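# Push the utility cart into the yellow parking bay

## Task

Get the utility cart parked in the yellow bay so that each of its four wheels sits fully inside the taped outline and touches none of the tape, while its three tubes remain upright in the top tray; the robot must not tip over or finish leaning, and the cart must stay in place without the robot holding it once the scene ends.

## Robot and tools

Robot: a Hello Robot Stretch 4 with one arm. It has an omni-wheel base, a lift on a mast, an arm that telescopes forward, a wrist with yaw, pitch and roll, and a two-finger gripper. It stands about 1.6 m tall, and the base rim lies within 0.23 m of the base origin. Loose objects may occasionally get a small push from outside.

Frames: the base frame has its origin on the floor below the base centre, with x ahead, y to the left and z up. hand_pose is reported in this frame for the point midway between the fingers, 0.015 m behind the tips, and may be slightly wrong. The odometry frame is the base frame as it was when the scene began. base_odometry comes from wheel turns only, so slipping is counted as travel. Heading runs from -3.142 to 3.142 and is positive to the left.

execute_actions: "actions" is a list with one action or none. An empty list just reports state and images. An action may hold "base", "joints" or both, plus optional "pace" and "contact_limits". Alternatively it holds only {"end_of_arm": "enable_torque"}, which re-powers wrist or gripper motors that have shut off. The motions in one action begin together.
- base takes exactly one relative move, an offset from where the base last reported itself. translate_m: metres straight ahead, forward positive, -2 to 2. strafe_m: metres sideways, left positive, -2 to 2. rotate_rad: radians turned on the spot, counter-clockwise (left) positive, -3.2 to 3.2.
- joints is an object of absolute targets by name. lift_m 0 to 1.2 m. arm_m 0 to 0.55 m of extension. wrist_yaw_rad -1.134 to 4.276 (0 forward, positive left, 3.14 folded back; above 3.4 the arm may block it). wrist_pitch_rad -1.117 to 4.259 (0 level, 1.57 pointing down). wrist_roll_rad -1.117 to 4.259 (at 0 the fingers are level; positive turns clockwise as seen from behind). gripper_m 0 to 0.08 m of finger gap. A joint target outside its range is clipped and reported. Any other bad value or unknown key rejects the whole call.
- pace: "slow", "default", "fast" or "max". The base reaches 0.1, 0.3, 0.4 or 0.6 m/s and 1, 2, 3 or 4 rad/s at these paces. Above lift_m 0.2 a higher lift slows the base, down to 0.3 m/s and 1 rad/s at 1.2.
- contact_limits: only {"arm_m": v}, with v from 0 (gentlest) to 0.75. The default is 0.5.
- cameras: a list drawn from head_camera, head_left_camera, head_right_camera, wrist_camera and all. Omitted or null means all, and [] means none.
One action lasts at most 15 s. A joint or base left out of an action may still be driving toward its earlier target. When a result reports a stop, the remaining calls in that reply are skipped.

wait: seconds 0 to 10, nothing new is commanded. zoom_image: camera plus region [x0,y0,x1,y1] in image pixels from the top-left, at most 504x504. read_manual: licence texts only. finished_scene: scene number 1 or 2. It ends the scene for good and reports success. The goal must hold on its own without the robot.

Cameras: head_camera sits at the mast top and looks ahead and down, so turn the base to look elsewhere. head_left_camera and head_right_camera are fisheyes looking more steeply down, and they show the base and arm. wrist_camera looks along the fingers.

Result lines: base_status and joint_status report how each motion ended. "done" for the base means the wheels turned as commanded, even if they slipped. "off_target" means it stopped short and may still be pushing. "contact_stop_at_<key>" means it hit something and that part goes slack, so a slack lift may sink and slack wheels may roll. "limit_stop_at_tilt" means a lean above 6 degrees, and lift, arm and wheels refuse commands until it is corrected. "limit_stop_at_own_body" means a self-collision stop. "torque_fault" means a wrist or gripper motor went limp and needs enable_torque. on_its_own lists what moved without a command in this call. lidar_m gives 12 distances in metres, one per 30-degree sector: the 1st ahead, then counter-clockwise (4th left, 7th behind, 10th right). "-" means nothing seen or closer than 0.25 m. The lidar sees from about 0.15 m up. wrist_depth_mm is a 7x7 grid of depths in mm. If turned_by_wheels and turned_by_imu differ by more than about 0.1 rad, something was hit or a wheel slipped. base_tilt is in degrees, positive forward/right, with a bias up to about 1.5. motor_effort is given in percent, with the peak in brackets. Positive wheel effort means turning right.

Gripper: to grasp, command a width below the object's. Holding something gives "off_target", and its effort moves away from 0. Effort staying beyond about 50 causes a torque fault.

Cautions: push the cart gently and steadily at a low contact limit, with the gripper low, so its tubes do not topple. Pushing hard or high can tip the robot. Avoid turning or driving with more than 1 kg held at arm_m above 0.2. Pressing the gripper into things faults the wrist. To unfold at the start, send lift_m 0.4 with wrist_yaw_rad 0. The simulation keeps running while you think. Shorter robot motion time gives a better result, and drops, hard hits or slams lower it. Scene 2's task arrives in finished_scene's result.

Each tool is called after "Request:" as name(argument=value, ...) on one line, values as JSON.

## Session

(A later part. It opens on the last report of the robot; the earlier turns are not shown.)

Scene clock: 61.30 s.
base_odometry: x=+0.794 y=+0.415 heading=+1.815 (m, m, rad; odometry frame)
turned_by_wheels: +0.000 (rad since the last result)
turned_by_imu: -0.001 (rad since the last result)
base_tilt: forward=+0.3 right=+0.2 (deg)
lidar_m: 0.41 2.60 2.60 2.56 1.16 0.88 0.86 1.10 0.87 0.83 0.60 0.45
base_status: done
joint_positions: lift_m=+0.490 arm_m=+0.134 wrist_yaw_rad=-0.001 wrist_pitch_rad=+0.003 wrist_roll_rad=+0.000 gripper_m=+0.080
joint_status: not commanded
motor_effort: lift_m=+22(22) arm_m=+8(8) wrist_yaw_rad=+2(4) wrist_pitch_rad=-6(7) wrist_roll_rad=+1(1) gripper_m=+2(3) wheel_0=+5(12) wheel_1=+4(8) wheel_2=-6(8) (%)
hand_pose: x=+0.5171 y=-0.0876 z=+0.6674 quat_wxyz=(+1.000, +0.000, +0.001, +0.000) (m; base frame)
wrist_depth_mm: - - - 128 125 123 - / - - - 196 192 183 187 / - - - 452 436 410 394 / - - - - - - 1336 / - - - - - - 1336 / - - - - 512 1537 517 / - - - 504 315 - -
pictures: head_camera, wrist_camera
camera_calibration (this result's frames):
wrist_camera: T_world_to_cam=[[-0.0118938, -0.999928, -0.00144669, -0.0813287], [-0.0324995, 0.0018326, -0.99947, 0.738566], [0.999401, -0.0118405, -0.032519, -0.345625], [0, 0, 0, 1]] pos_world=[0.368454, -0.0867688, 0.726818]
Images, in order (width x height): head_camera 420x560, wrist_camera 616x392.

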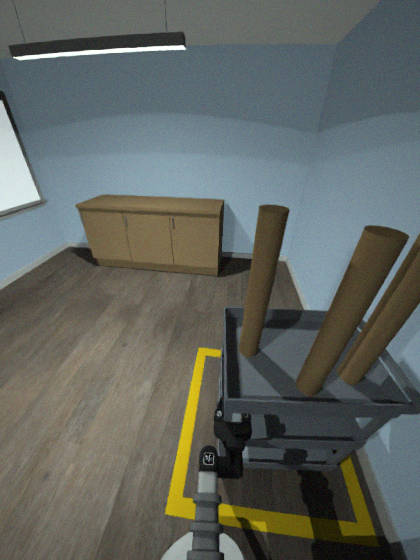

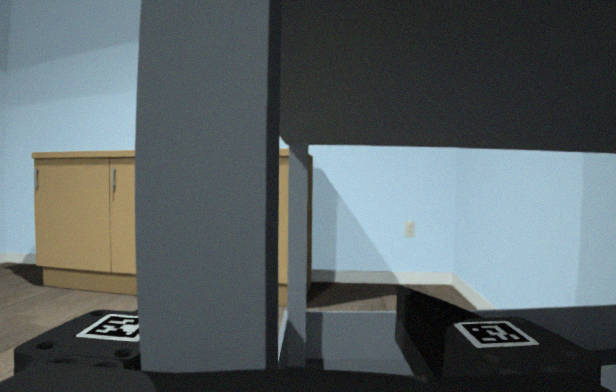

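Request:
execute_actions(actions=[{"base": {"strafe_m": 0.015}, "joints": {"arm_m": 0.0}}])

Scene clock: 64.20 s.
base_odometry: x=+0.780 y=+0.411 heading=+1.815 (m, m, rad; odometry frame)
turned_by_wheels: +0.000 (rad since the last result)
turned_by_imu: -0.002 (rad since the last result)
base_tilt: forward=+0.4 right=+0.2 (deg)
lidar_m: 0.41 2.60 2.59 2.52 1.13 0.88 0.86 1.14 0.88 0.86 0.58 0.43
base_status: done
joint_positions: lift_m=+0.490 arm_m=+0.001 wrist_yaw_rad=+0.000 wrist_pitch_rad=+0.003 wrist_roll_rad=+0.000 gripper_m=+0.080
joint_status: all done
motor_effort: lift_m=+22(22) arm_m=-8(7) wrist_yaw_rad=+0(2) wrist_pitch_rad=-7(7) wrist_roll_rad=-1(1) gripper_m=+4(3) wheel_0=-5(7) wheel_1=+2(11) wheel_2=+0(3) (%)
hand_pose: x=+0.3850 y=-0.0874 z=+0.6674 quat_wxyz=(+1.000, +0.000, +0.001, +0.000) (m; base frame)
wrist_depth_mm: - - - 190 190 189 - / - - - 192 191 190 189 / - - - 199 424 399 382 / - - - 200 - - 1336 / - - - 201 - - 1336 / - - 1921 202 640 640 640 / - - 1430 203 317 - -
pictures: head_camera, head_left_camera, head_right_camera, wrist_camera
camera_calibration (this result's frames):
wrist_camera: T_world_to_cam=[[-0.011246, -0.999936, -0.0014445, -0.0830139], [-0.032654, 0.00181107, -0.999465, 0.734294], [0.999403, -0.0111928, -0.0326723, -0.213428], [0, 0, 0, 1]] pos_world=[0.236345, -0.0867273, 0.726808]
Images, in order (width x height): head_camera 420x560, head_left_camera 420x672, head_right_camera 420x672, wrist_camera 616x392.

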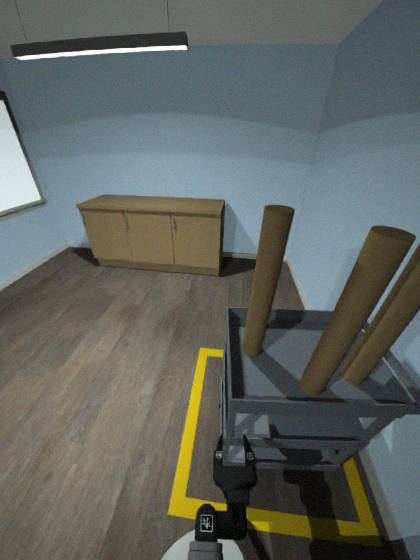

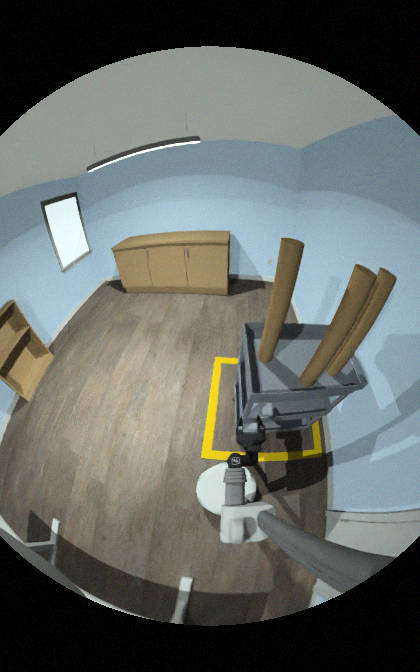

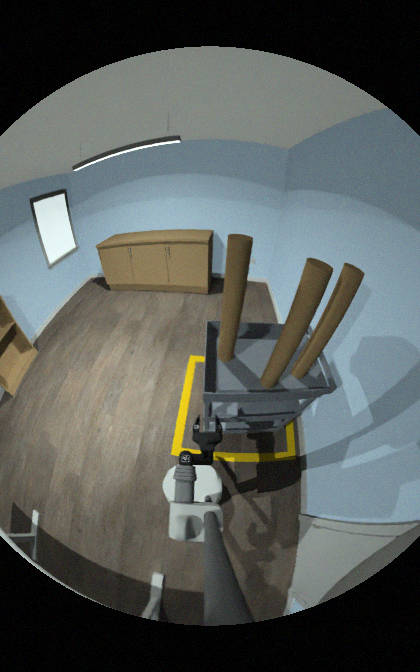

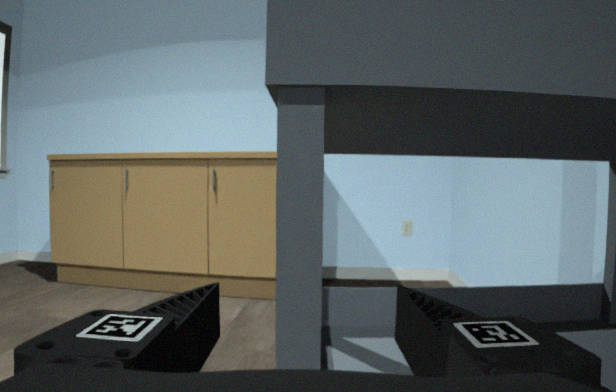

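Request:
zoom_image(camera="head_camera", region=[260, 390, 420, 560])

Request:
zoom_image(camera="head_right_camera", region=[160, 330, 350, 480])

Request:
zoom_image(camera="head_left_camera", region=[190, 320, 380, 480])

Region (260, 390, 420, 560) of head_camera's 420x560 image, scaled by 2.965, with more detail than that image has; it fills the left 474 columns of this view, and the rest is white.

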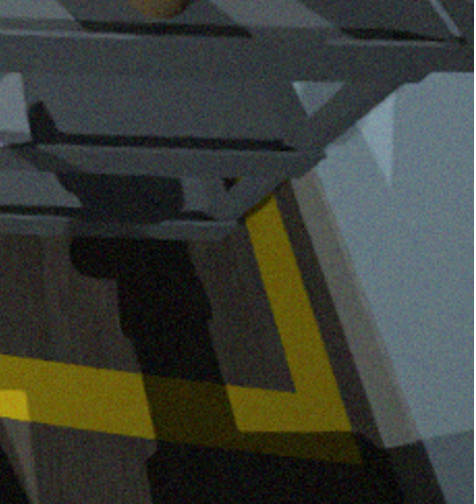

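Region (160, 330, 350, 480) of head_right_camera's 420x672 image, scaled by 2.653, with more detail than that image has; it fills the top 398 rows of this view, and the rest is white.

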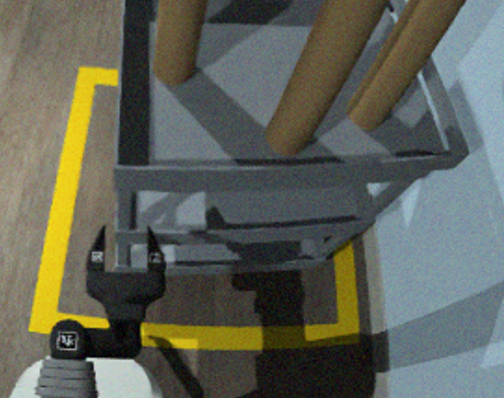

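Region (190, 320, 380, 480) of head_left_camera's 420x672 image, scaled by 2.653, with more detail than that image has; it fills the top 424 rows of this view, and the rest is white.

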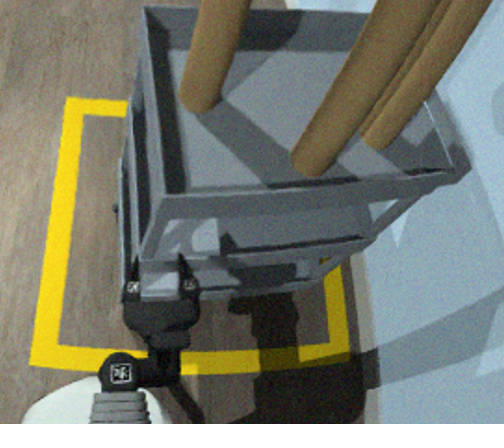

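Request:
zoom_image(camera="head_camera", region=[220, 190, 420, 420])

Region (220, 190, 420, 420) of head_camera's 420x560 image, scaled by 2.191, with more detail than that image has; it fills the left 438 columns of this view, and the rest is white.

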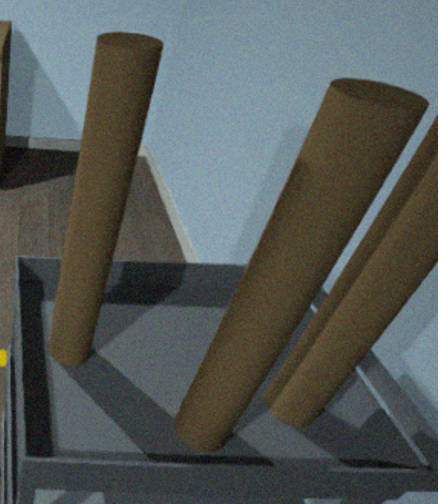

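Request:
finished_scene(scene=2)

The scene is finished: the task was done.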